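# Place yellow sponge beside blue foam block on desk

## Task

Set the yellow sponge down on the same desk as the blue foam block, close beside it with only a narrow gap. The sponge must rest there by itself once the robot lets go. The foam blocks must stay exactly where they were and keep their orientation. Nothing may end up on the floor that was not already there. Every carton must remain standing upright on its desk. The robot must not fall over or be left leaning, or the task fails.

## Robot and tools

ROBOT. A Hello Robot Stretch 3 with one arm: a two-wheeled base, a lift that slides up and down a mast, and a telescoping arm that reaches out to the robot's right side. The wrist has yaw, pitch and roll joints and ends in a two-finger gripper. The base is 0.33 m long and 0.34 m wide. It turns in place around the point midway between its drive wheels, 0.05 m behind its front edge. With the arm pulled in and the wrist folded, a turn sweeps a circle of radius 0.28 m. An unfolded, level gripper reaches past that circle. The base cannot slide sideways, so to shift the gripper forward or back you drive the base.

FRAMES. Base frame: origin on the floor between the drive wheels, x forward, y left, z up. hand_pose is reported in it, located where the closed fingertips meet. With all wrist joints at zero, that hand frame has x pointing up, y pointing back along the arm toward the mast, z pointing to the robot's rear. Odometry frame: the base frame as it stood when the scene began. Heading is positive to the left, within -3.142 to 3.142. Wheel odometry counts slip as motion.

TOOL execute_actions. Argument "actions" is a list holding one action or none (none just returns state and images). Optional "cameras": a list from head_camera, nav_camera, wrist_camera, all; omitted, null or ["all"] gives all, [] gives none. An action may hold "base", "joints", both, and optionally "contact_limits"; its motions start together.
- base: exactly one of {"translate_m": d} or {"rotate_rad": d}. Both are offsets measured from where the base last reported itself. translate_m is in metres, -1 to 1, positive drives forward. rotate_rad is in radians, -3.2 to 3.2, positive turns left (counter-clockwise seen from above).
- joints: a single dictionary keyed by joint name, each value an absolute target (not an offset). lift_m 0 to 1.1 m (arm height). arm_m 0 to 0.52 m (extension). wrist_yaw_rad -1.345 to 4.42 (0 = along the arm, positive swings toward the robot's front, 3.0 = folded over the base). wrist_pitch_rad -1.57 to 0.451 (0 level, negative tips fingertips down). wrist_roll_rad -2.911 to 2.911 (0 = fingers side by side, level). gripper_m -0.089 to 0.179 (bigger is wider; the real fingertip gap is smaller by 0.007 near closed and 0.025 fully open, and zero below 0.007). head_pan_rad -3.953 to 1.73 (0 forward, positive left, -1.57 looks along the arm). head_tilt_rad -1.53 to 0.419 (negative looks down). Tolerances for "done": lift and arm ±0.004, gripper ±0.004, yaw/roll/head ±0.02, pitch ±0.05.
- contact_limits: only {"arm_m": effort}, a motor effort percentage 1 to 100 at which the arm motion halts with contact_stop. Smaller is gentler, but too small halts at once. It also caps the arm's holding force until the next action. Values over the maximum are cut down.
Any unknown key or out-of-range number rejects the whole call and nothing moves. A joint or base left out of an action may keep driving toward its previous target unreported. If a result reports a stop, the remaining execute_actions, wait and finished_scene calls in that reply are skipped.

TOOL wait: {"seconds": 0 to 10}. Commands nothing; the scene keeps running and the result matches an empty execute_actions.

TOOL zoom_image: {"camera": name, "region": [x0, y0, x1, y1]} in pixels of that camera's most recent full image, top-left origin, at most 504 by 504. Image sizes: head_camera 896x504, nav_camera 672x504 (fisheye), wrist_camera 644x364.

TOOL finished_scene: {"scene": n}, n being the current scene. It ends the scene permanently after the robot holds the last command, reports success, and gives the next scene's task. Replying with no tool call ends everything. After resuming from a summary, first send an empty execute_actions to learn the scene and task.

RESULTS. base_status and joint_status tell how each commanded motion ended: done (for the base, wheels turned the full amount even if slipping), off_target (resting away from target, maybe still pushing), contact_stop, time_out, torque_fault. After the last three the target is dropped. on_its_own describes uncommanded joints; "held at" is the target held, not the position. motor_effort is a percentage, positive toward larger joint values, with the peak of the last action in brackets; readings carry fixed bias and noise. Positive wheel effort pushes forward. Effort at rest outside its normal range suggests pushing or carrying. base_tilt in degrees (forward, right positive) has up to about 4 degrees of fixed error. turned_by_wheels and turned_by_imu give turning since the last result. lidar_m: 12 distances in metres in 30-degree sectors, first straight ahead, going counter-clockwise (4th left, 7th behind, 10th right), "-" for nothing; the scan plane is 0.17 m high, so it catches table legs, not tops, and can miss thin legs or glass; low lift hides some sectors. wrist_depth_mm and head_depth_mm: 7x7 grids of median depth in mm (head grid follows the sideways image).

BEHAVIOUR. The arm and lift halt and go slack when they press firmly on something; a slack lift can sink under load or be pushed up by closing fingers on a surface. Base, wrist and head have no such stop and keep pushing. A wrist servo pushed hard for seconds switches off for 10 s (torque_fault). Fast base speeds need the arm stowed: lift_m under 0.30, arm_m under 0.03, wrist_yaw_rad over 2.54. To grasp, command gripper_m below the object's width; to let go, open at least 0.02 beyond the contact value. Folding or unfolding the wrist is safe only with lift_m 0.32 to 0.95, wrist_pitch_rad -0.4 and roll near 0; once folded, lift can go down to 0.25. With wrist_yaw_rad under -0.4, keep pitch at -0.5 or lower. The robot holds its last command while you think, and loose objects may occasionally be nudged.

AVOID. Pushing into immovable things with the gripper above about 0.45 m, repeated pushes after a contact_stop, driving while gripping or hooking something fixed, and snagging furniture (worst when reversing) can tip the robot. If it leans, back out in small steps, free the gripper, and lower lift_m to about 0.2. Avoid drops, slips, slams and hard shoves, and do not knock cartons or foam blocks.

Each tool is called after "Request:" as name(argument=value, ...) on one line, values as JSON.

## Session

Request:
execute_actions(actions=[])

Scene clock: 0.00 s.
base_odometry: x=+0.000 y=+0.000 heading=+0.000 (m, m, rad; odometry frame)
turned_by_wheels: +0.000 (rad since the last result)
turned_by_imu: +0.000 (rad since the last result)
base_tilt: forward=-1.8 right=+0.4 (deg)
lidar_m: 2.50 2.19 1.77 1.82 2.06 1.50 2.01 1.76 1.23 1.09 2.26 2.35
head_depth_mm: 1702 2597 2613 2607 2070 2662 2108 / 1704 2703 2733 2754 2144 2748 2099 / 1807 2846 2854 2888 2659 2834 2089 / 1877 2877 3009 3071 3049 2873 2091 / 1900 2907 3187 3182 3233 3055 2061 / 1911 2953 3334 3279 3355 3037 2077 / 1914 2741 2824 2836 2881 2793 2055
base_status: not commanded
joint_positions: lift_m=+0.385 arm_m=+0.000 wrist_yaw_rad=+2.931 wrist_pitch_rad=-0.424 wrist_roll_rad=-0.002 gripper_m=+0.037 head_pan_rad=+0.020 head_tilt_rad=-0.006
joint_status: not commanded
motor_effort: left_wheel=+0 right_wheel=+0 lift_m=+25 arm_m=+1 wrist_yaw_rad=+0 wrist_pitch_rad=+4 wrist_roll_rad=+0 gripper_m=+0 head_pan_rad=+0 head_tilt_rad=+1 (%)
hand_pose: x=+0.0256 y=+0.0741 z=+0.3963 quat_wxyz=(+0.221, +0.702, +0.076, +0.673) (m; base frame)
wrist_depth_mm: - - - - - - - / - - - - - - - / - - - - - - - / - - 980 955 922 909 903 / 813 - 784 779 785 739 728 / 671 662 - 629 - 620 595 / 572 567 - 555 536 532 529
pictures: head_camera (sideways: a quarter turn clockwise sets it upright), nav_camera (sideways: a quarter turn counterclockwise sets it upright), wrist_camera
Images, in order (width x height): head_camera 896x504, nav_camera 672x504, wrist_camera 644x364.

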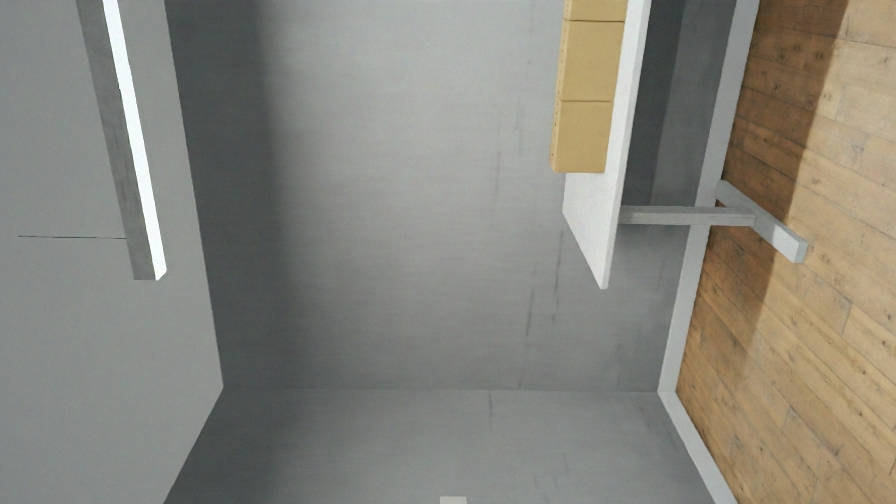

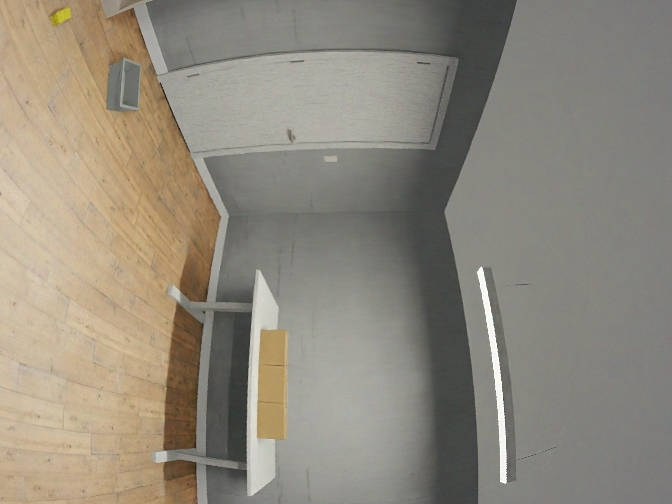

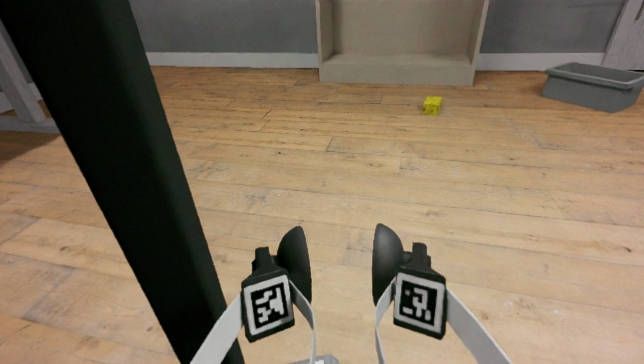

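Request:
execute_actions(actions=[{"joints":{"head_pan_rad":1.4,"head_tilt_rad":-0.6}}], cameras=["head_camera","nav_camera"])

Request:
execute_actions(actions=[{"joints":{"head_pan_rad":-1.2,"head_tilt_rad":-0.5}}], cameras=["head_camera","nav_camera"])

Request:
execute_actions(actions=[{"joints":{"head_pan_rad":-2.9,"head_tilt_rad":-0.5}}], cameras=["head_camera","nav_camera"])

Scene clock: 1.97 s.
base_odometry: x=+0.000 y=+0.000 heading=+0.000 (m, m, rad; odometry frame)
turned_by_wheels: +0.000 (rad since the last result)
turned_by_imu: +0.000 (rad since the last result)
base_tilt: forward=-1.8 right=+0.6 (deg)
lidar_m: 2.50 2.18 1.77 1.81 2.06 1.50 2.01 1.76 1.22 1.09 2.27 2.34
head_depth_mm: 1631 1761 1949 2143 1783 1450 1223 / 1668 1787 2045 2117 1768 1433 1213 / 1697 1839 2107 2099 1760 1428 1214 / 1696 1876 2144 2159 1749 1427 1208 / 1830 2036 2304 2256 1745 1410 1204 / 1893 2105 2361 2236 1734 1408 1190 / 1937 2178 2472 2208 1718 1406 1188
base_status: not commanded
joint_positions: lift_m=+0.385 arm_m=+0.000 wrist_yaw_rad=+2.931 wrist_pitch_rad=-0.424 wrist_roll_rad=-0.002 gripper_m=+0.037 head_pan_rad=+1.393 head_tilt_rad=-0.592
joint_status: all done
motor_effort: left_wheel=+0(0) right_wheel=+0(0) lift_m=+26(25) arm_m=-1(0) wrist_yaw_rad=+1(0) wrist_pitch_rad=+4(4) wrist_roll_rad=+0(0) gripper_m=+0(0) head_pan_rad=+4(55) head_tilt_rad=-4(31) (%)
hand_pose: x=+0.0256 y=+0.0741 z=+0.3963 quat_wxyz=(+0.221, +0.702, +0.076, +0.673) (m; base frame)
wrist_depth_mm: - - - - - - - / - - - - - - - / - - - - - - - / - - 985 915 916 935 891 / 823 - 767 776 764 719 727 / 674 659 - 640 - 615 601 / 571 562 - 549 528 527 524
pictures: head_camera (sideways: a quarter turn clockwise sets it upright), nav_camera (sideways: a quarter turn counterclockwise sets it upright)
Images, in order (width x height): head_camera 896x504, nav_camera 672x504.

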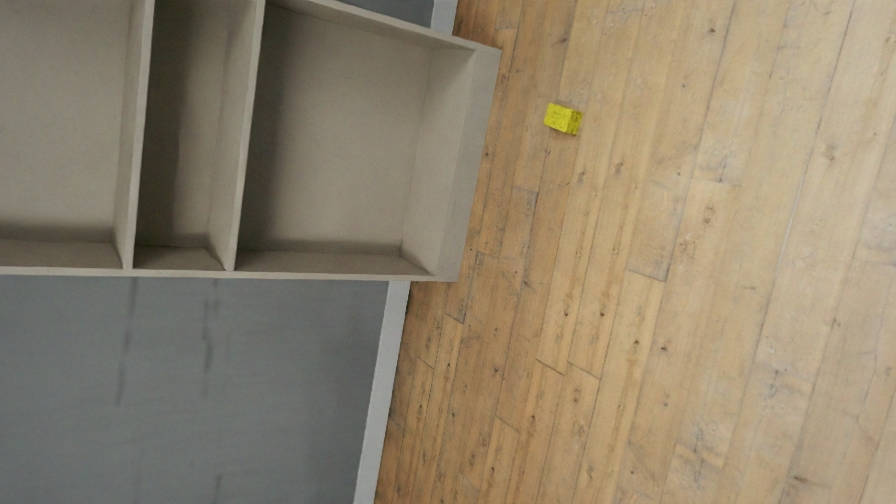

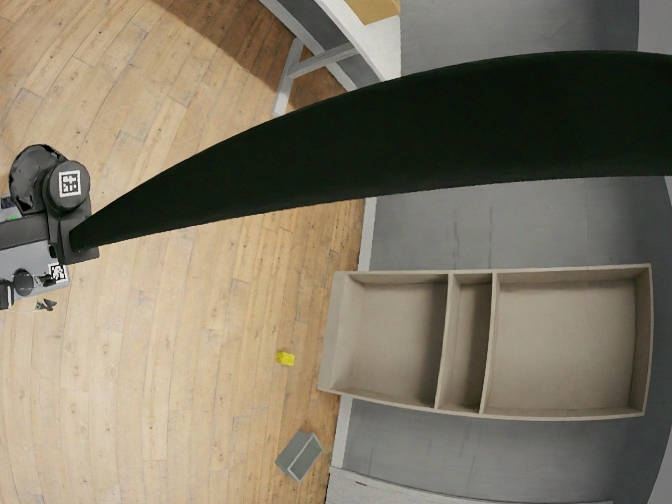

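Scene clock: 3.70 s.
base_odometry: x=+0.000 y=+0.000 heading=+0.000 (m, m, rad; odometry frame)
turned_by_wheels: +0.000 (rad since the last result)
turned_by_imu: +0.000 (rad since the last result)
base_tilt: forward=-1.7 right=+0.6 (deg)
lidar_m: 2.50 2.18 1.77 1.82 2.06 1.49 2.00 1.77 1.23 1.08 2.26 2.35
head_depth_mm: 1552 1659 1710 1082 1867 1543 1274 / 1680 1801 1262 1174 1850 1524 1269 / 1832 1994 1330 1339 1841 1526 1267 / 2022 2211 2283 2368 1864 1530 1255 / 2251 2471 2710 2568 1913 1511 1258 / 2550 2851 3176 2539 1898 1506 1249 / 2553 2747 3000 2526 1882 1492 1247
base_status: not commanded
joint_positions: lift_m=+0.385 arm_m=+0.000 wrist_yaw_rad=+2.931 wrist_pitch_rad=-0.424 wrist_roll_rad=-0.002 gripper_m=+0.037 head_pan_rad=-1.193 head_tilt_rad=-0.508
joint_status: all done
motor_effort: left_wheel=+0(0) right_wheel=+0(0) lift_m=+25(25) arm_m=+0(0) wrist_yaw_rad=+1(1) wrist_pitch_rad=+4(4) wrist_roll_rad=+0(0) gripper_m=+0(1) head_pan_rad=-4(53) head_tilt_rad=+3(12) (%)
hand_pose: x=+0.0256 y=+0.0741 z=+0.3963 quat_wxyz=(+0.221, +0.702, +0.076, +0.673) (m; base frame)
wrist_depth_mm: - - - - - - - / - - - - - - - / - - - - - - - / - - - 930 951 910 886 / 808 - 773 760 772 729 732 / 680 667 - 628 - 625 619 / 582 569 - 550 523 535 528
pictures: head_camera (sideways: a quarter turn clockwise sets it upright), nav_camera (sideways: a quarter turn counterclockwise sets it upright)
Images, in order (width x height): head_camera 896x504, nav_camera 672x504.

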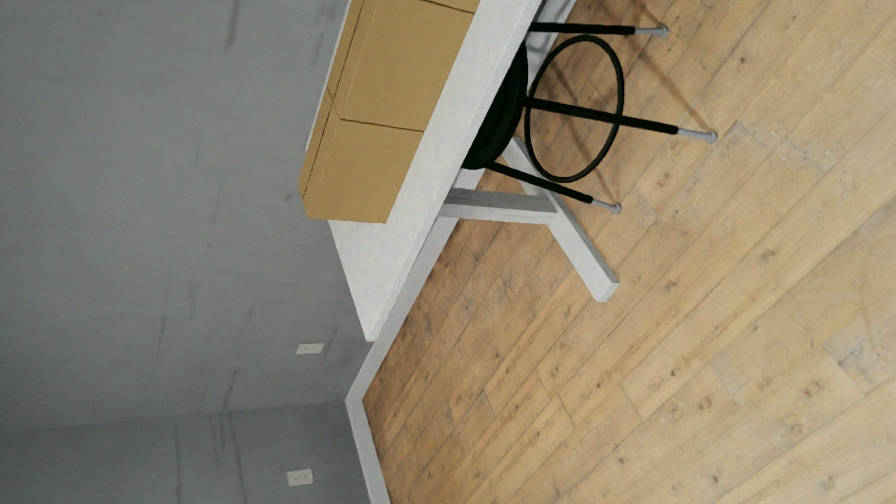

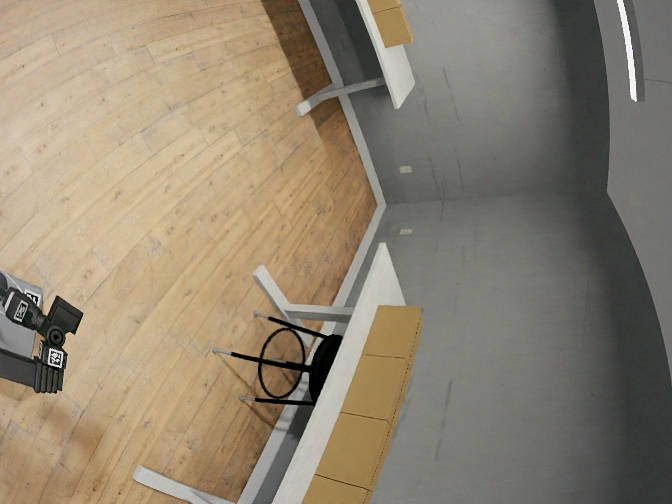

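Scene clock: 5.07 s.
base_odometry: x=+0.000 y=+0.000 heading=+0.000 (m, m, rad; odometry frame)
turned_by_wheels: +0.000 (rad since the last result)
turned_by_imu: +0.000 (rad since the last result)
base_tilt: forward=-1.8 right=+0.4 (deg)
lidar_m: 2.49 2.18 1.77 1.82 2.07 1.50 2.01 1.76 1.23 1.09 2.26 2.34
head_depth_mm: 1709 1833 1964 2122 1868 1537 1276 / 1829 1988 2133 2286 1934 1523 1271 / 1955 2125 2300 2469 1914 1520 1264 / 2118 2315 2527 2627 1910 1513 1264 / 2042 2202 2458 2507 1904 1508 1247 / 1836 1964 2152 2298 1883 1505 1249 / 1661 1775 1927 2113 1882 1495 1243
base_status: not commanded
joint_positions: lift_m=+0.385 arm_m=+0.000 wrist_yaw_rad=+2.931 wrist_pitch_rad=-0.424 wrist_roll_rad=-0.002 gripper_m=+0.037 head_pan_rad=-2.893 head_tilt_rad=-0.508
joint_status: all done
motor_effort: left_wheel=+0(0) right_wheel=+0(0) lift_m=+25(25) arm_m=+0(1) wrist_yaw_rad=+1(1) wrist_pitch_rad=+4(3) wrist_roll_rad=+0(0) gripper_m=+0(0) head_pan_rad=-4(54) head_tilt_rad=+3(4) (%)
hand_pose: x=+0.0256 y=+0.0741 z=+0.3963 quat_wxyz=(+0.221, +0.702, +0.076, +0.673) (m; base frame)
wrist_depth_mm: - - - - - - - / - - - - - - - / - - - - - - - / - - 978 944 927 890 867 / 825 - 787 772 775 721 724 / 667 668 - 652 - 621 617 / 577 571 - 546 526 530 530
pictures: head_camera (sideways: a quarter turn clockwise sets it upright), nav_camera (sideways: a quarter turn counterclockwise sets it upright)
Images, in order (width x height): head_camera 896x504, nav_camera 672x504.

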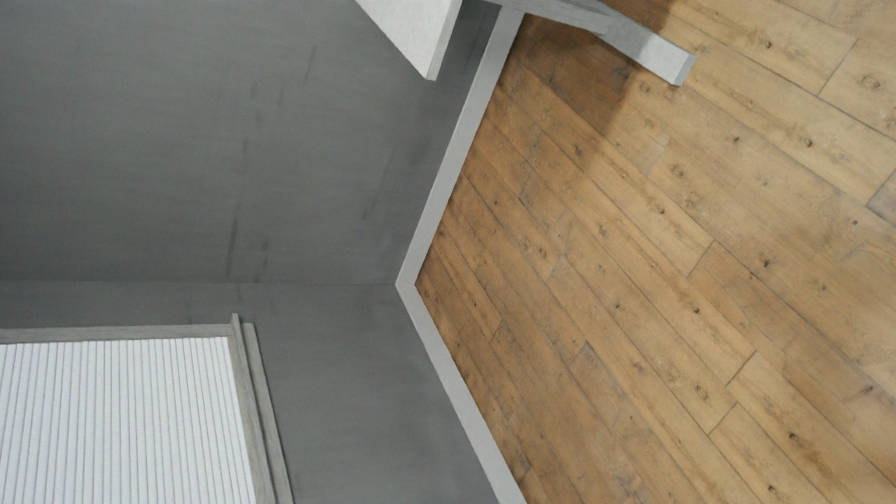

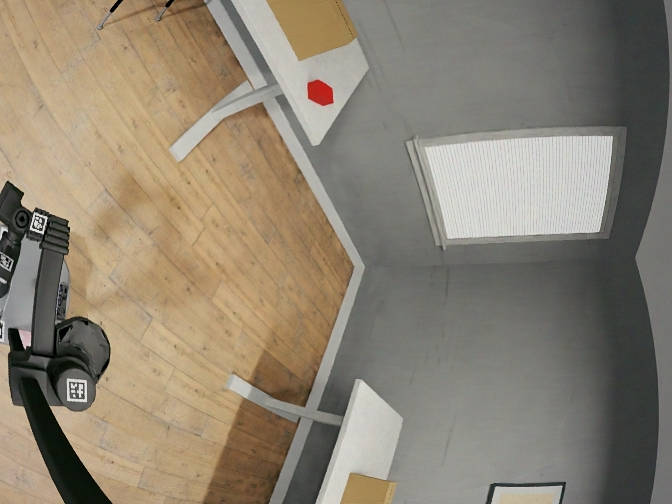

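Request:
execute_actions(actions=[{"joints":{"head_pan_rad":-3.75,"head_tilt_rad":-0.4}}], cameras=["head_camera","nav_camera"])

Scene clock: 6.43 s.
base_odometry: x=+0.000 y=+0.000 heading=+0.000 (m, m, rad; odometry frame)
turned_by_wheels: +0.000 (rad since the last result)
turned_by_imu: +0.000 (rad since the last result)
base_tilt: forward=-2.0 right=+0.6 (deg)
lidar_m: 2.49 2.18 1.77 1.82 2.06 1.50 2.01 1.76 1.23 1.09 2.26 2.35
head_depth_mm: 1788 1918 2078 - - - - / 1747 1905 2025 1479 2187 1715 - / 1716 1853 1963 1438 2177 1656 1336 / 1674 1814 1926 1403 2165 1656 1338 / 1636 1787 1884 1371 2156 1642 1332 / 1604 1746 1881 1375 2142 1638 1323 / 1598 1712 1821 1453 1939 1625 1317
base_status: not commanded
joint_positions: lift_m=+0.385 arm_m=+0.000 wrist_yaw_rad=+2.931 wrist_pitch_rad=-0.424 wrist_roll_rad=-0.002 gripper_m=+0.037 head_pan_rad=-3.743 head_tilt_rad=-0.409
joint_status: all done
motor_effort: left_wheel=+0(0) right_wheel=+0(0) lift_m=+26(25) arm_m=+0(0) wrist_yaw_rad=+1(1) wrist_pitch_rad=+4(4) wrist_roll_rad=+0(0) gripper_m=+0(0) head_pan_rad=-5(52) head_tilt_rad=+4(14) (%)
hand_pose: x=+0.0256 y=+0.0741 z=+0.3963 quat_wxyz=(+0.221, +0.702, +0.076, +0.673) (m; base frame)
wrist_depth_mm: - - - - - - - / - - - - - - - / - - - - - - - / - - 956 949 926 905 868 / 811 - 768 773 782 740 721 / 671 656 - 634 - 621 609 / 570 566 - 555 528 538 522
pictures: head_camera (sideways: a quarter turn clockwise sets it upright), nav_camera (sideways: a quarter turn counterclockwise sets it upright)
Images, in order (width x height): head_camera 896x504, nav_camera 672x504.

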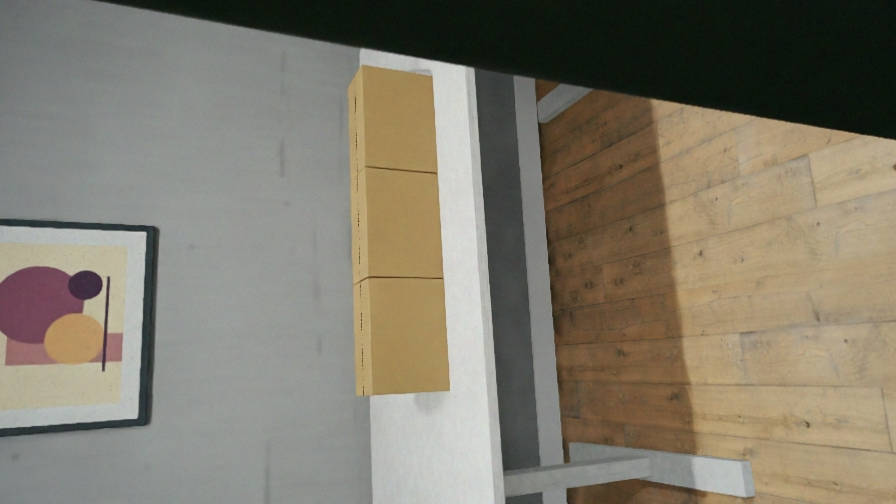

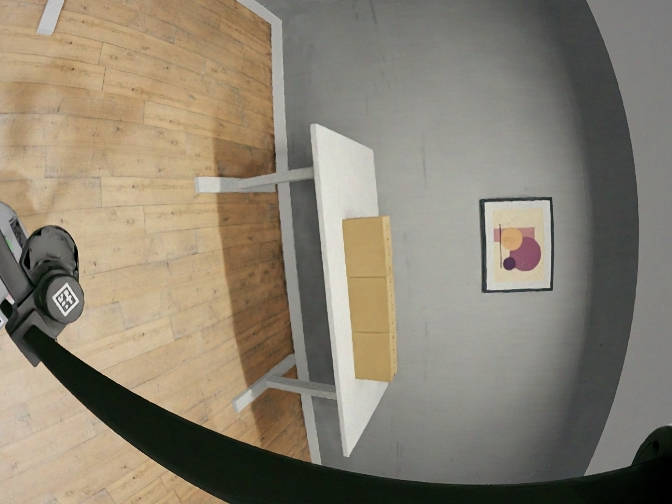

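Request:
execute_actions(actions=[{"base":{"rotate_rad":1.43},"joints":{"lift_m":0.28,"head_pan_rad":-0.4,"head_tilt_rad":-0.8}}], cameras=["head_camera"])

Request:
execute_actions(actions=[{"base":{"translate_m":1.0},"joints":{"head_pan_rad":-0.9,"head_tilt_rad":-1.1}}], cameras=["head_camera","nav_camera"])

Scene clock: 10.83 s.
base_odometry: x=+0.000 y=+0.000 heading=+1.430 (m, m, rad; odometry frame)
turned_by_wheels: +1.430 (rad since the last result)
turned_by_imu: +1.417 (rad since the last result)
base_tilt: forward=-1.6 right=+0.5 (deg)
lidar_m: 1.82 1.76 1.96 1.50 1.86 1.23 1.09 1.32 2.34 2.50 2.27 1.77
head_depth_mm: 1859 2153 2271 1815 1512 1301 1132 / 1865 2131 2167 1809 1517 1296 1139 / 1838 2109 2219 1788 1504 1283 1127 / 1676 1978 2110 1774 1496 1284 1128 / 1673 1985 2072 1760 1485 1270 1118 / 1671 1966 2060 1760 1474 1271 1112 / 1647 1927 2016 1737 1457 1262 1109
base_status: done
joint_positions: lift_m=+0.280 arm_m=+0.000 wrist_yaw_rad=+2.931 wrist_pitch_rad=-0.426 wrist_roll_rad=-0.002 gripper_m=+0.037 head_pan_rad=-0.407 head_tilt_rad=-0.790
joint_status: all done
motor_effort: left_wheel=-2(8) right_wheel=+2(8) lift_m=+18(21) arm_m=+0(0) wrist_yaw_rad=+0(2) wrist_pitch_rad=+4(4) wrist_roll_rad=+0(0) gripper_m=+0(0) head_pan_rad=+4(55) head_tilt_rad=-4(27) (%)
hand_pose: x=+0.0255 y=+0.0739 z=+0.2913 quat_wxyz=(+0.222, +0.702, +0.076, +0.672) (m; base frame)
wrist_depth_mm: - - - - - - - / - - - - - - - / - - - - 983 943 926 / 827 - 770 748 745 726 692 / 647 - 617 611 629 587 576 / 537 528 - 509 - 492 487 / 463 469 - - 426 430 421
pictures: head_camera (sideways: a quarter turn clockwise sets it upright)
Images, in order (width x height): head_camera 896x504.

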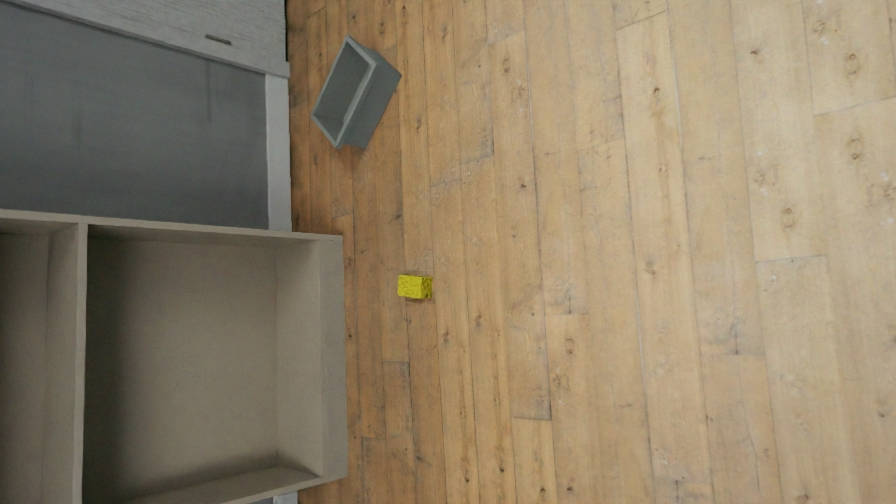

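Scene clock: 15.87 s.
base_odometry: x=+0.141 y=+0.990 heading=+1.430 (m, m, rad; odometry frame)
turned_by_wheels: +0.000 (rad since the last result)
turned_by_imu: -0.002 (rad since the last result)
base_tilt: forward=-1.8 right=+0.5 (deg)
lidar_m: 0.82 1.37 1.17 1.63 1.97 2.16 2.08 2.95 2.67 1.98 1.02 1.07
head_depth_mm: 1738 1852 1583 1456 1314 1200 1113 / 1605 1804 1590 1444 1309 1201 1099 / 1462 1758 1609 1441 1302 1220 - / 1048 1293 1526 1428 1298 1212 - / 1165 1429 1483 1422 1286 1185 - / 1105 1328 1443 1397 1288 1174 1085 / 1033 1230 1414 1357 1270 1166 1076
base_status: done
joint_positions: lift_m=+0.280 arm_m=+0.000 wrist_yaw_rad=+2.931 wrist_pitch_rad=-0.426 wrist_roll_rad=-0.002 gripper_m=+0.037 head_pan_rad=-0.894 head_tilt_rad=-1.087
joint_status: all done
motor_effort: left_wheel=-2(6) right_wheel=+2(6) lift_m=+18(18) arm_m=-1(0) wrist_yaw_rad=+0(1) wrist_pitch_rad=+4(4) wrist_roll_rad=+0(0) gripper_m=+0(0) head_pan_rad=-4(42) head_tilt_rad=-6(26) (%)
hand_pose: x=+0.0255 y=+0.0739 z=+0.2913 quat_wxyz=(+0.222, +0.702, +0.076, +0.672) (m; base frame)
wrist_depth_mm: - - - - - - - / - - - - - - - / - - - - 967 917 905 / 812 - 771 761 759 723 701 / 644 - 630 626 621 589 576 / 538 522 - 504 - 495 490 / 459 464 - - 424 429 422
pictures: head_camera (sideways: a quarter turn clockwise sets it upright), nav_camera (sideways: a quarter turn counterclockwise sets it upright)
Images, in order (width x height): head_camera 896x504, nav_camera 672x504.

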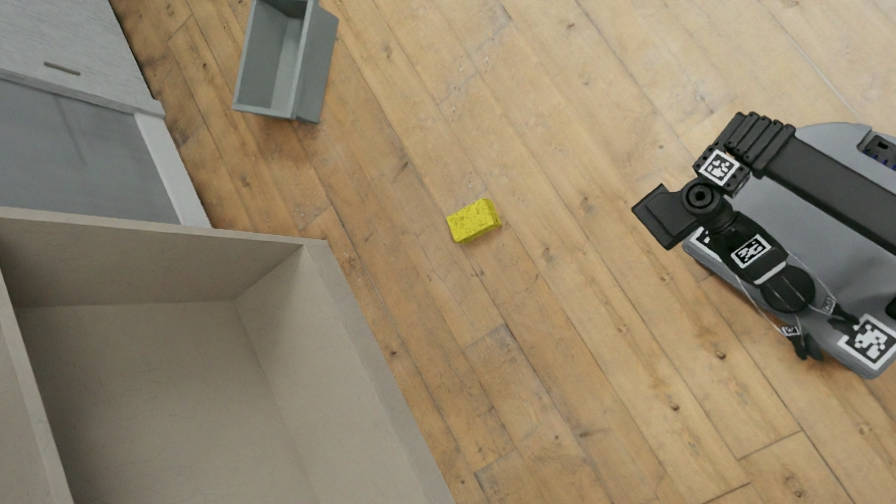

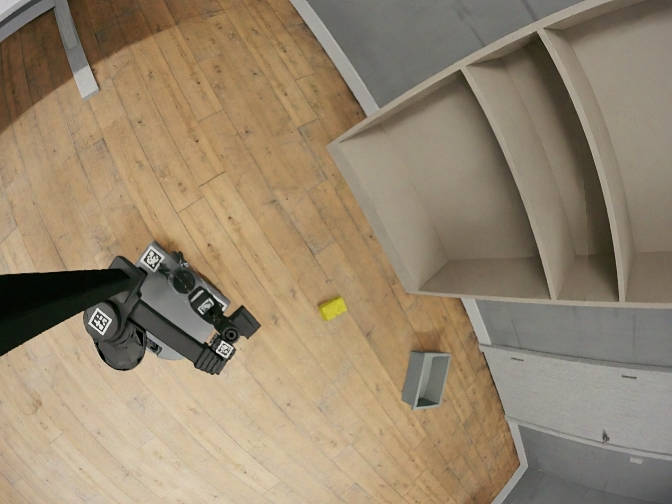

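Request:
execute_actions(actions=[{"base":{"translate_m":0.33},"joints":{"lift_m":0.36,"head_pan_rad":-1.5,"head_tilt_rad":-1.2}}], cameras=[])

Request:
execute_actions(actions=[{"joints":{"wrist_yaw_rad":0,"gripper_m":0.15,"arm_m":0.15}}], cameras=[])

Request:
execute_actions(actions=[{"joints":{"wrist_pitch_rad":-1.5}}], cameras=["head_camera","wrist_camera"])

Scene clock: 21.77 s.
base_odometry: x=+0.187 y=+1.317 heading=+1.430 (m, m, rad; odometry frame)
turned_by_wheels: +0.000 (rad since the last result)
turned_by_imu: -0.001 (rad since the last result)
base_tilt: forward=-1.8 right=+0.5 (deg)
lidar_m: 0.50 0.99 1.51 1.10 1.84 2.93 2.48 3.16 3.20 0.88 0.84 0.50
head_depth_mm: 1824 1647 1518 1391 1288 1200 1105 / 1812 1640 1502 1372 1281 1205 - / 1788 1569 1483 1378 1300 - - / 1772 1574 1478 1348 1295 - - / 1735 1612 1477 1354 1257 1187 1085 / 988 1178 1371 1338 1250 1171 1096 / 948 1222 1341 1265 1245 1165 1089
base_status: done
joint_positions: lift_m=+0.360 arm_m=+0.000 wrist_yaw_rad=+2.931 wrist_pitch_rad=-0.426 wrist_roll_rad=-0.002 gripper_m=+0.037 head_pan_rad=-1.494 head_tilt_rad=-1.185
joint_status: all done
motor_effort: left_wheel=-2(9) right_wheel=+1(6) lift_m=+31(32) arm_m=+0(0) wrist_yaw_rad=+1(1) wrist_pitch_rad=+4(5) wrist_roll_rad=+0(0) gripper_m=-1(0) head_pan_rad=-4(44) head_tilt_rad=-6(17) (%)
hand_pose: x=+0.0255 y=+0.0738 z=+0.3706 quat_wxyz=(+0.222, +0.702, +0.076, +0.672) (m; base frame)
wrist_depth_mm: - - - - - - - / - - - - - - - / - - - - - - - / 973 - 921 906 863 837 848 / 766 - 736 717 736 694 677 / 629 633 - 601 - 601 582 / 540 532 - 527 495 507 505
pictures: none
No camera images: the call's "cameras" was empty. Leave "cameras" out to get every camera's image.

Scene clock: 24.23 s.
base_odometry: x=+0.187 y=+1.317 heading=+1.430 (m, m, rad; odometry frame)
turned_by_wheels: +0.000 (rad since the last result)
turned_by_imu: +0.000 (rad since the last result)
base_tilt: forward=-1.7 right=+0.6 (deg)
lidar_m: 0.50 0.99 1.52 1.10 1.84 2.92 2.48 3.17 3.20 0.88 0.84 0.50
head_depth_mm: 1830 1654 1509 1395 1277 1193 1115 / 1817 1643 1499 1383 1273 1206 - / 1804 1563 1489 1385 1280 - - / 1776 1574 1480 1367 1279 - - / 1734 1609 1464 1356 1254 1166 1090 / 990 1178 1359 1336 1250 1170 1096 / 951 1220 1340 1259 1243 1162 1082
base_status: not commanded
joint_positions: lift_m=+0.360 arm_m=+0.150 wrist_yaw_rad=+0.003 wrist_pitch_rad=-0.426 wrist_roll_rad=-0.002 gripper_m=+0.150 head_pan_rad=-1.494 head_tilt_rad=-1.185
joint_status: all done
motor_effort: left_wheel=-2(3) right_wheel=+1(2) lift_m=+31(31) arm_m=+7(7) wrist_yaw_rad=-3(4) wrist_pitch_rad=+4(4) wrist_roll_rad=+0(0) gripper_m=+1(99) head_pan_rad=-4(4) head_tilt_rad=-6(6) (%)
hand_pose: x=-0.0208 y=-0.5180 z=+0.3706 quat_wxyz=(+0.692, +0.151, -0.690, -0.149) (m; base frame)
wrist_depth_mm: 445 436 - - - - - / 488 469 - - - - - / 554 509 - - - - - / 594 577 961 816 876 855 832 / 596 595 703 735 709 703 686 / 512 525 612 608 591 580 591 / 440 506 526 521 516 509 497
pictures: none
No camera images: the call's "cameras" was empty. Leave "cameras" out to get every camera's image.

Scene clock: 25.63 s.
base_odometry: x=+0.187 y=+1.317 heading=+1.430 (m, m, rad; odometry frame)
turned_by_wheels: +0.000 (rad since the last result)
turned_by_imu: +0.000 (rad since the last result)
base_tilt: forward=-1.9 right=+0.5 (deg)
lidar_m: 0.50 0.99 1.52 1.10 1.83 2.93 2.48 3.17 3.20 0.88 0.84 0.50
head_depth_mm: 1831 1648 1509 1384 1287 1198 1111 / 1818 1643 1506 1378 1282 1204 - / 1792 1573 1496 1386 1273 - - / 1788 1583 1475 1384 1272 - - / 1735 1607 1457 1360 1257 1169 1088 / 989 1178 1361 1339 1257 1170 1089 / 952 1222 1333 1265 1239 1171 1089
base_status: not commanded
joint_positions: lift_m=+0.360 arm_m=+0.150 wrist_yaw_rad=+0.003 wrist_pitch_rad=-1.495 wrist_roll_rad=-0.002 gripper_m=+0.150 head_pan_rad=-1.494 head_tilt_rad=-1.185
joint_status: all done
motor_effort: left_wheel=-3(2) right_wheel=+2(1) lift_m=+31(31) arm_m=+7(7) wrist_yaw_rad=-3(3) wrist_pitch_rad=-2(3) wrist_roll_rad=+0(0) gripper_m=+0(0) head_pan_rad=-3(4) head_tilt_rad=-7(7) (%)
hand_pose: x=-0.0216 y=-0.2900 z=+0.2411 quat_wxyz=(+0.520, +0.482, -0.517, -0.480) (m; base frame)
wrist_depth_mm: 397 397 391 388 386 380 379 / 401 396 389 387 388 385 383 / 405 407 399 392 391 390 383 / 414 406 399 408 399 393 392 / 416 410 411 403 399 396 397 / 413 420 406 406 408 403 393 / 424 417 415 - - - 404
pictures: head_camera (sideways: a quarter turn clockwise sets it upright), wrist_camera
Images, in order (width x height): head_camera 896x504, wrist_camera 644x364.

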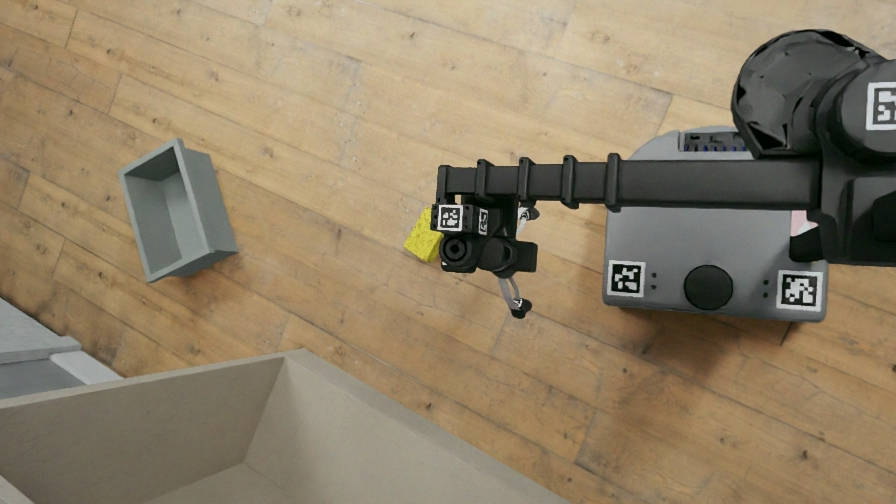

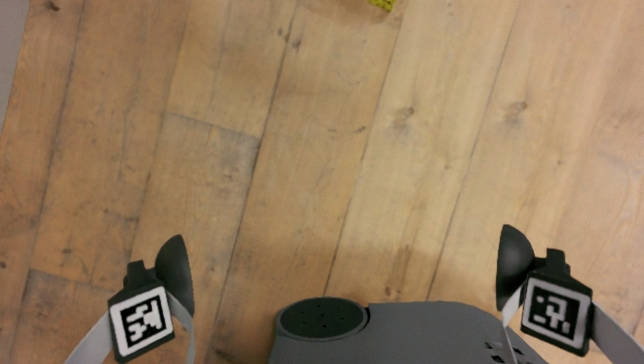

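Request:
execute_actions(actions=[{"joints":{"arm_m":0.34,"lift_m":0.28}}], cameras=["head_camera","wrist_camera"])

Scene clock: 28.47 s.
base_odometry: x=+0.187 y=+1.317 heading=+1.430 (m, m, rad; odometry frame)
turned_by_wheels: +0.000 (rad since the last result)
turned_by_imu: +0.000 (rad since the last result)
base_tilt: forward=-1.9 right=+0.7 (deg)
lidar_m: 0.50 1.00 1.52 1.10 1.85 2.93 2.48 3.14 3.19 0.88 0.84 0.50
head_depth_mm: 1827 1644 1521 1390 1286 1200 1117 / 1828 1638 1501 1374 1276 1204 - / 1801 1584 1516 1369 1285 - - / 1784 1565 1494 1341 1274 - - / 1734 1602 1468 1359 1260 1169 1089 / 992 1189 1371 1335 1251 1167 1092 / 947 1232 1338 1262 1241 1162 1086
base_status: not commanded
joint_positions: lift_m=+0.280 arm_m=+0.340 wrist_yaw_rad=+0.002 wrist_pitch_rad=-1.496 wrist_roll_rad=-0.002 gripper_m=+0.150 head_pan_rad=-1.494 head_tilt_rad=-1.185
joint_status: all done
motor_effort: left_wheel=-2(2) right_wheel=+1(1) lift_m=+18(26) arm_m=+7(7) wrist_yaw_rad=-2(2) wrist_pitch_rad=-1(2) wrist_roll_rad=+0(0) gripper_m=+0(0) head_pan_rad=-4(4) head_tilt_rad=-7(7) (%)
hand_pose: x=-0.0216 y=-0.4796 z=+0.1617 quat_wxyz=(+0.519, +0.482, -0.517, -0.481) (m; base frame)
wrist_depth_mm: 318 312 313 312 309 304 305 / 323 320 318 314 309 309 307 / 330 323 319 320 272 313 309 / 326 323 327 321 320 317 313 / 334 329 329 327 322 316 315 / 337 335 331 328 327 323 319 / 339 339 334 335 330 327 326
pictures: head_camera (sideways: a quarter turn clockwise sets it upright), wrist_camera
Images, in order (width x height): head_camera 896x504, wrist_camera 644x364.

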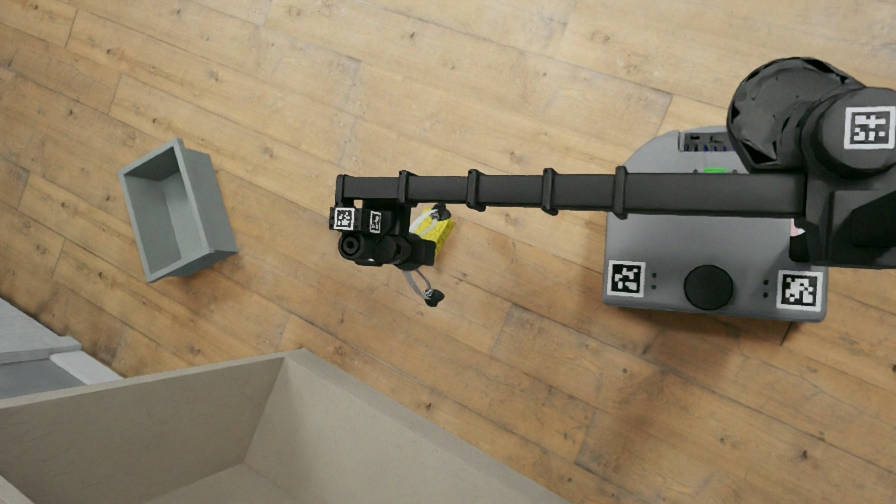

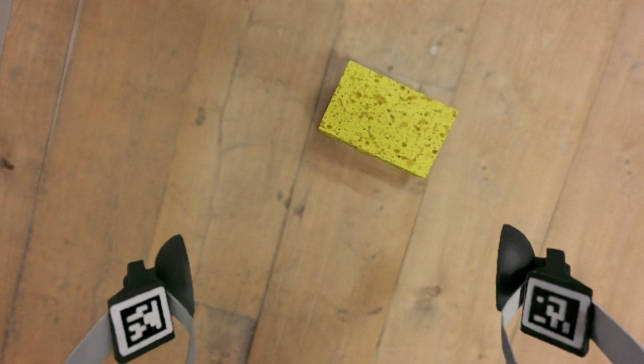

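Request:
execute_actions(actions=[{"base":{"translate_m":-0.04},"joints":{"arm_m":0.425,"wrist_roll_rad":1.14,"lift_m":0.24,"gripper_m":0.13}}], cameras=["head_camera","wrist_camera"])

Scene clock: 31.93 s.
base_odometry: x=+0.181 y=+1.277 heading=+1.430 (m, m, rad; odometry frame)
turned_by_wheels: +0.000 (rad since the last result)
turned_by_imu: +0.000 (rad since the last result)
base_tilt: forward=-1.9 right=+0.6 (deg)
lidar_m: 0.54 1.04 1.53 1.11 1.86 2.44 2.43 3.15 2.79 1.52 0.88 0.54
head_depth_mm: 1828 1662 1505 1390 1289 1194 1116 / 1814 1645 1504 1378 1283 1198 - / 1809 1589 1514 1378 1279 - - / 1784 1550 1504 1345 1281 - - / 1746 1602 1466 1352 1253 1172 1089 / 1558 1276 1382 1347 1248 1170 1090 / 930 1223 1340 1274 1238 1160 1089
base_status: done
joint_positions: lift_m=+0.240 arm_m=+0.425 wrist_yaw_rad=+0.002 wrist_pitch_rad=-1.497 wrist_roll_rad=+1.134 gripper_m=+0.130 head_pan_rad=-1.494 head_tilt_rad=-1.185
joint_status: all done
motor_effort: left_wheel=-2(6) right_wheel=+2(4) lift_m=+18(17) arm_m=+7(6) wrist_yaw_rad=-2(2) wrist_pitch_rad=-1(2) wrist_roll_rad=+3(3) gripper_m=+0(88) head_pan_rad=-4(4) head_tilt_rad=-6(7) (%)
hand_pose: x=-0.0216 y=-0.5643 z=+0.1217 quat_wxyz=(+0.159, +0.148, -0.715, -0.664) (m; base frame)
wrist_depth_mm: 289 279 275 267 261 253 246 / 294 288 280 271 264 260 254 / 296 295 281 278 270 264 258 / 304 296 290 280 270 268 262 / 309 301 293 240 277 270 265 / 318 310 300 293 285 - 270 / 319 318 302 298 290 284 272
pictures: head_camera (sideways: a quarter turn clockwise sets it upright), wrist_camera
Images, in order (width x height): head_camera 896x504, wrist_camera 644x364.

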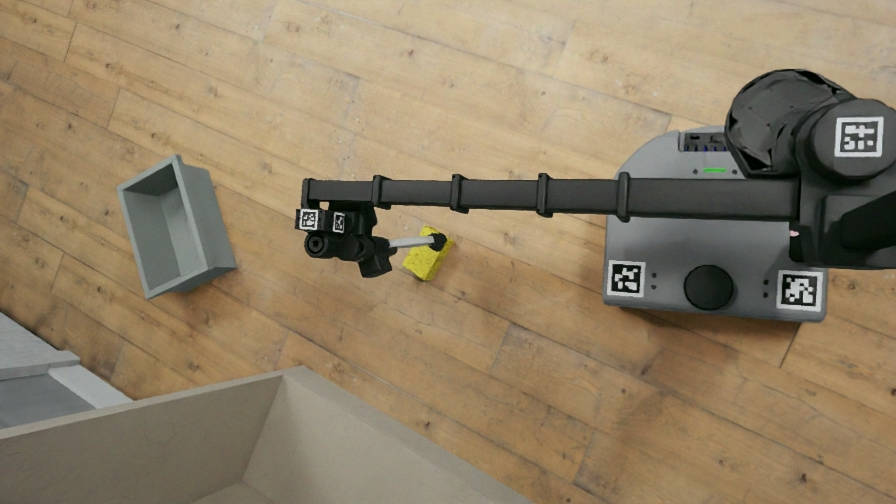

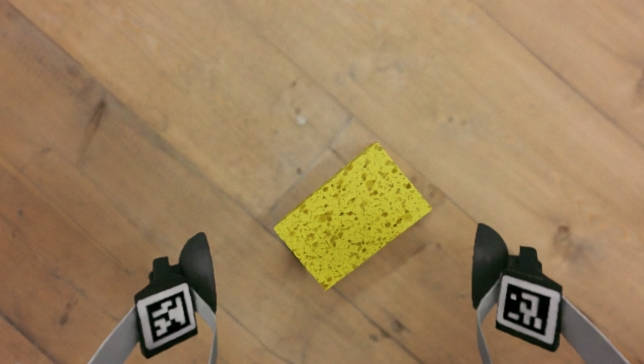

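Request:
execute_actions(actions=[{"joints":{"wrist_roll_rad":1.98,"lift_m":0.21}}], cameras=["wrist_camera"])

Scene clock: 33.53 s.
base_odometry: x=+0.181 y=+1.277 heading=+1.430 (m, m, rad; odometry frame)
turned_by_wheels: +0.000 (rad since the last result)
turned_by_imu: +0.000 (rad since the last result)
base_tilt: forward=-1.9 right=+0.5 (deg)
lidar_m: 0.54 1.04 1.53 1.10 1.86 2.44 2.43 3.13 2.78 1.53 0.88 0.54
head_depth_mm: 1838 1654 1514 1390 1290 1196 1122 / 1818 1638 1501 1371 1272 1198 1096 / 1789 1578 1514 1378 1270 - - / 1778 1560 1503 1346 1275 - - / 1745 1605 1468 1355 1256 1170 1088 / 1565 1275 1386 1355 1245 1160 1096 / 930 1219 1333 1277 1243 1153 1091
base_status: not commanded
joint_positions: lift_m=+0.210 arm_m=+0.425 wrist_yaw_rad=+0.002 wrist_pitch_rad=-1.497 wrist_roll_rad=+1.974 gripper_m=+0.130 head_pan_rad=-1.494 head_tilt_rad=-1.185
joint_status: all done
motor_effort: left_wheel=-2(2) right_wheel=+2(2) lift_m=+17(17) arm_m=+7(7) wrist_yaw_rad=-2(2) wrist_pitch_rad=-1(1) wrist_roll_rad=+3(5) gripper_m=+0(0) head_pan_rad=-4(4) head_tilt_rad=-6(7) (%)
hand_pose: x=-0.0215 y=-0.5642 z=+0.0917 quat_wxyz=(-0.146, -0.136, -0.718, -0.667) (m; base frame)
wrist_depth_mm: 247 242 235 231 225 222 216 / 255 248 242 236 231 226 221 / 262 254 247 240 236 232 227 / 269 264 257 205 241 236 232 / 280 271 263 210 249 244 238 / 290 280 269 219 253 - 243 / 294 287 280 272 265 259 250
pictures: wrist_camera
Images, in order (width x height): wrist_camera 644x364.

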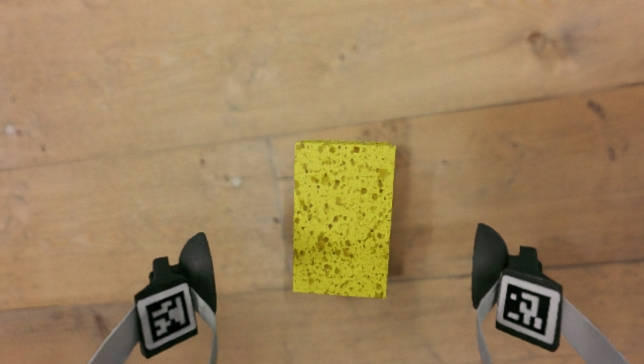

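Request:
execute_actions(actions=[{"joints":{"lift_m":0.148}}], cameras=["wrist_camera"])

Request:
execute_actions(actions=[{"joints":{"gripper_m":0.03}}], cameras=["wrist_camera"])

Scene clock: 35.40 s.
base_odometry: x=+0.181 y=+1.277 heading=+1.430 (m, m, rad; odometry frame)
turned_by_wheels: +0.000 (rad since the last result)
turned_by_imu: +0.000 (rad since the last result)
base_tilt: forward=-1.9 right=+0.7 (deg)
lidar_m: 0.54 1.04 1.53 1.10 1.85 2.44 2.45 3.14 2.78 1.52 0.88 0.55
head_depth_mm: 1823 1646 1512 1385 1286 1200 1122 / 1815 1654 1493 1377 1281 1201 1107 / 1785 1593 1504 1376 1280 - - / 1784 1564 1493 1349 1275 - - / 1745 1604 1477 1359 1258 1173 1096 / 1559 1276 1374 1350 1250 1169 1092 / 931 1216 1340 1282 1247 1157 1086
base_status: not commanded
joint_positions: lift_m=+0.148 arm_m=+0.425 wrist_yaw_rad=+0.002 wrist_pitch_rad=-1.497 wrist_roll_rad=+1.974 gripper_m=+0.130 head_pan_rad=-1.494 head_tilt_rad=-1.185
joint_status: all done
motor_effort: left_wheel=-2(2) right_wheel=+1(1) lift_m=+17(18) arm_m=+7(7) wrist_yaw_rad=-2(2) wrist_pitch_rad=-1(1) wrist_roll_rad=+3(3) gripper_m=-1(0) head_pan_rad=-4(4) head_tilt_rad=-6(6) (%)
hand_pose: x=-0.0215 y=-0.5642 z=+0.0297 quat_wxyz=(-0.146, -0.136, -0.718, -0.667) (m; base frame)
wrist_depth_mm: 185 182 178 173 170 165 162 / 191 187 182 177 173 169 166 / 196 192 187 181 177 173 171 / 202 198 191 142 179 178 173 / 209 204 197 146 184 183 179 / 215 211 203 150 189 - 183 / 221 216 209 155 196 194 187
pictures: wrist_camera
Images, in order (width x height): wrist_camera 644x364.

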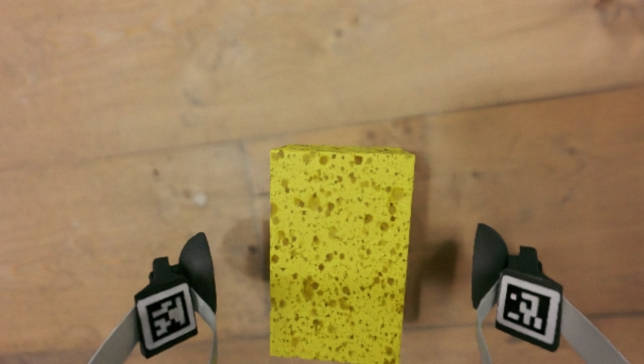

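Scene clock: 36.90 s.
base_odometry: x=+0.181 y=+1.277 heading=+1.430 (m, m, rad; odometry frame)
turned_by_wheels: +0.000 (rad since the last result)
turned_by_imu: +0.000 (rad since the last result)
base_tilt: forward=-1.8 right=+0.6 (deg)
lidar_m: 0.54 1.04 1.53 1.11 1.85 2.43 2.44 3.12 2.79 1.53 0.88 0.54
head_depth_mm: 1829 1651 1516 1396 1286 1197 1126 / 1804 1636 1499 1384 1276 1203 1105 / 1803 1592 1515 1371 1275 - - / 1790 1563 1494 1348 1275 - - / 1752 1616 1475 1356 1259 1175 1091 / 1555 1275 1373 1346 1253 1169 1095 / 935 1212 1335 1274 1245 1160 1089
base_status: not commanded
joint_positions: lift_m=+0.148 arm_m=+0.425 wrist_yaw_rad=+0.002 wrist_pitch_rad=-1.497 wrist_roll_rad=+1.974 gripper_m=+0.031 head_pan_rad=-1.494 head_tilt_rad=-1.185
joint_status: all done
motor_effort: left_wheel=-1(2) right_wheel=+1(2) lift_m=+18(18) arm_m=+6(7) wrist_yaw_rad=-1(2) wrist_pitch_rad=-2(1) wrist_roll_rad=+3(3) gripper_m=-17(100) head_pan_rad=-4(4) head_tilt_rad=-7(7) (%)
hand_pose: x=-0.0215 y=-0.5642 z=+0.0297 quat_wxyz=(-0.146, -0.136, -0.718, -0.667) (m; base frame)
wrist_depth_mm: 186 182 177 172 169 165 161 / 190 186 183 177 173 170 166 / 197 192 186 181 177 173 170 / 202 197 192 140 139 178 174 / 207 205 196 144 142 183 179 / 215 209 205 147 144 187 183 / 221 216 209 151 151 194 189
pictures: wrist_camera
Images, in order (width x height): wrist_camera 644x364.

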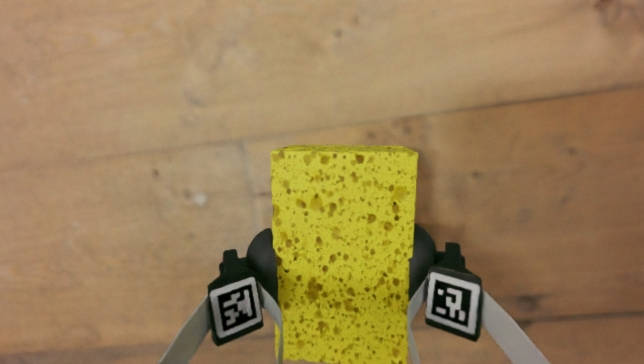

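Request:
execute_actions(actions=[{"joints":{"lift_m":0.36,"arm_m":0.1,"head_pan_rad":1.7,"head_tilt_rad":-0.35}}])

Scene clock: 41.23 s.
base_odometry: x=+0.181 y=+1.277 heading=+1.430 (m, m, rad; odometry frame)
turned_by_wheels: +0.000 (rad since the last result)
turned_by_imu: -0.001 (rad since the last result)
base_tilt: forward=-1.6 right=+0.6 (deg)
lidar_m: 0.54 1.04 1.53 1.11 1.86 2.44 2.44 3.13 2.78 1.52 0.88 0.54
head_depth_mm: 1253 1323 1405 1504 1621 1702 1410 / 1310 1379 1469 1528 1626 1754 1411 / 1355 1441 1542 1582 1056 1452 1398 / 1414 1508 1618 1587 1049 1739 1387 / 1446 1564 1703 1186 1092 1738 1381 / 1525 1641 1791 1156 1143 1715 1374 / 1596 1739 1881 1209 1201 1756 1394
base_status: not commanded
joint_positions: lift_m=+0.360 arm_m=+0.100 wrist_yaw_rad=+0.002 wrist_pitch_rad=-1.496 wrist_roll_rad=+1.975 gripper_m=+0.031 head_pan_rad=+1.693 head_tilt_rad=-0.359
joint_status: all done
motor_effort: left_wheel=-2(2) right_wheel=+2(1) lift_m=+31(32) arm_m=-6(7) wrist_yaw_rad=-2(2) wrist_pitch_rad=-1(1) wrist_roll_rad=+3(3) gripper_m=-19(17) head_pan_rad=+4(55) head_tilt_rad=+4(38) (%)
hand_pose: x=-0.0215 y=-0.2401 z=+0.2410 quat_wxyz=(-0.146, -0.136, -0.718, -0.667) (m; base frame)
wrist_depth_mm: 400 387 378 373 - - - / 408 401 389 380 - - - / 426 414 401 387 381 - - / 432 427 417 140 136 - - / 447 436 426 144 141 392 376 / 453 446 445 148 145 406 393 / 472 463 456 151 150 414 403
pictures: head_camera (sideways: a quarter turn clockwise sets it upright), nav_camera (sideways: a quarter turn counterclockwise sets it upright), wrist_camera
Images, in order (width x height): head_camera 896x504, nav_camera 672x504, wrist_camera 644x364.

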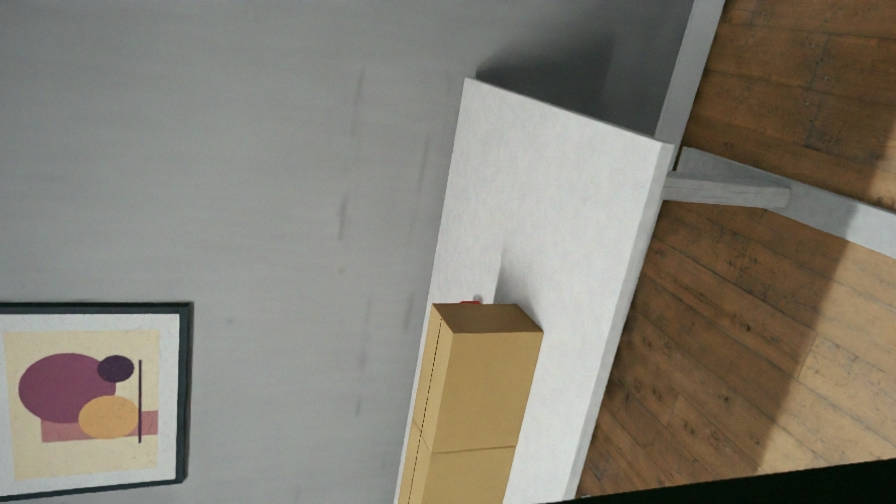

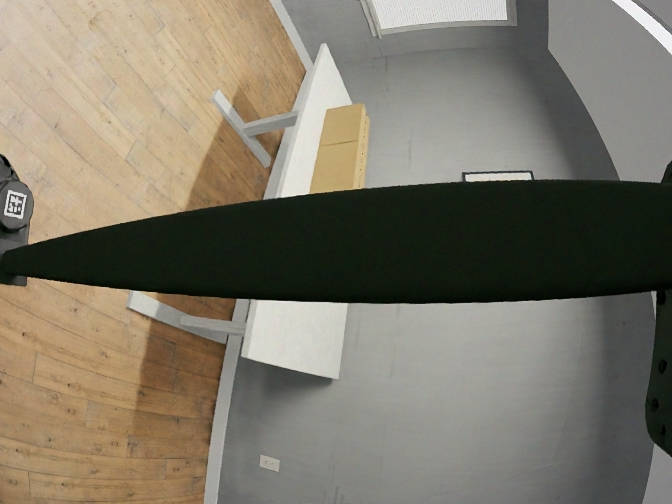

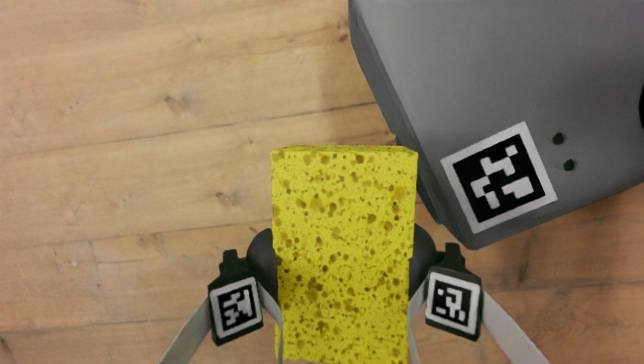

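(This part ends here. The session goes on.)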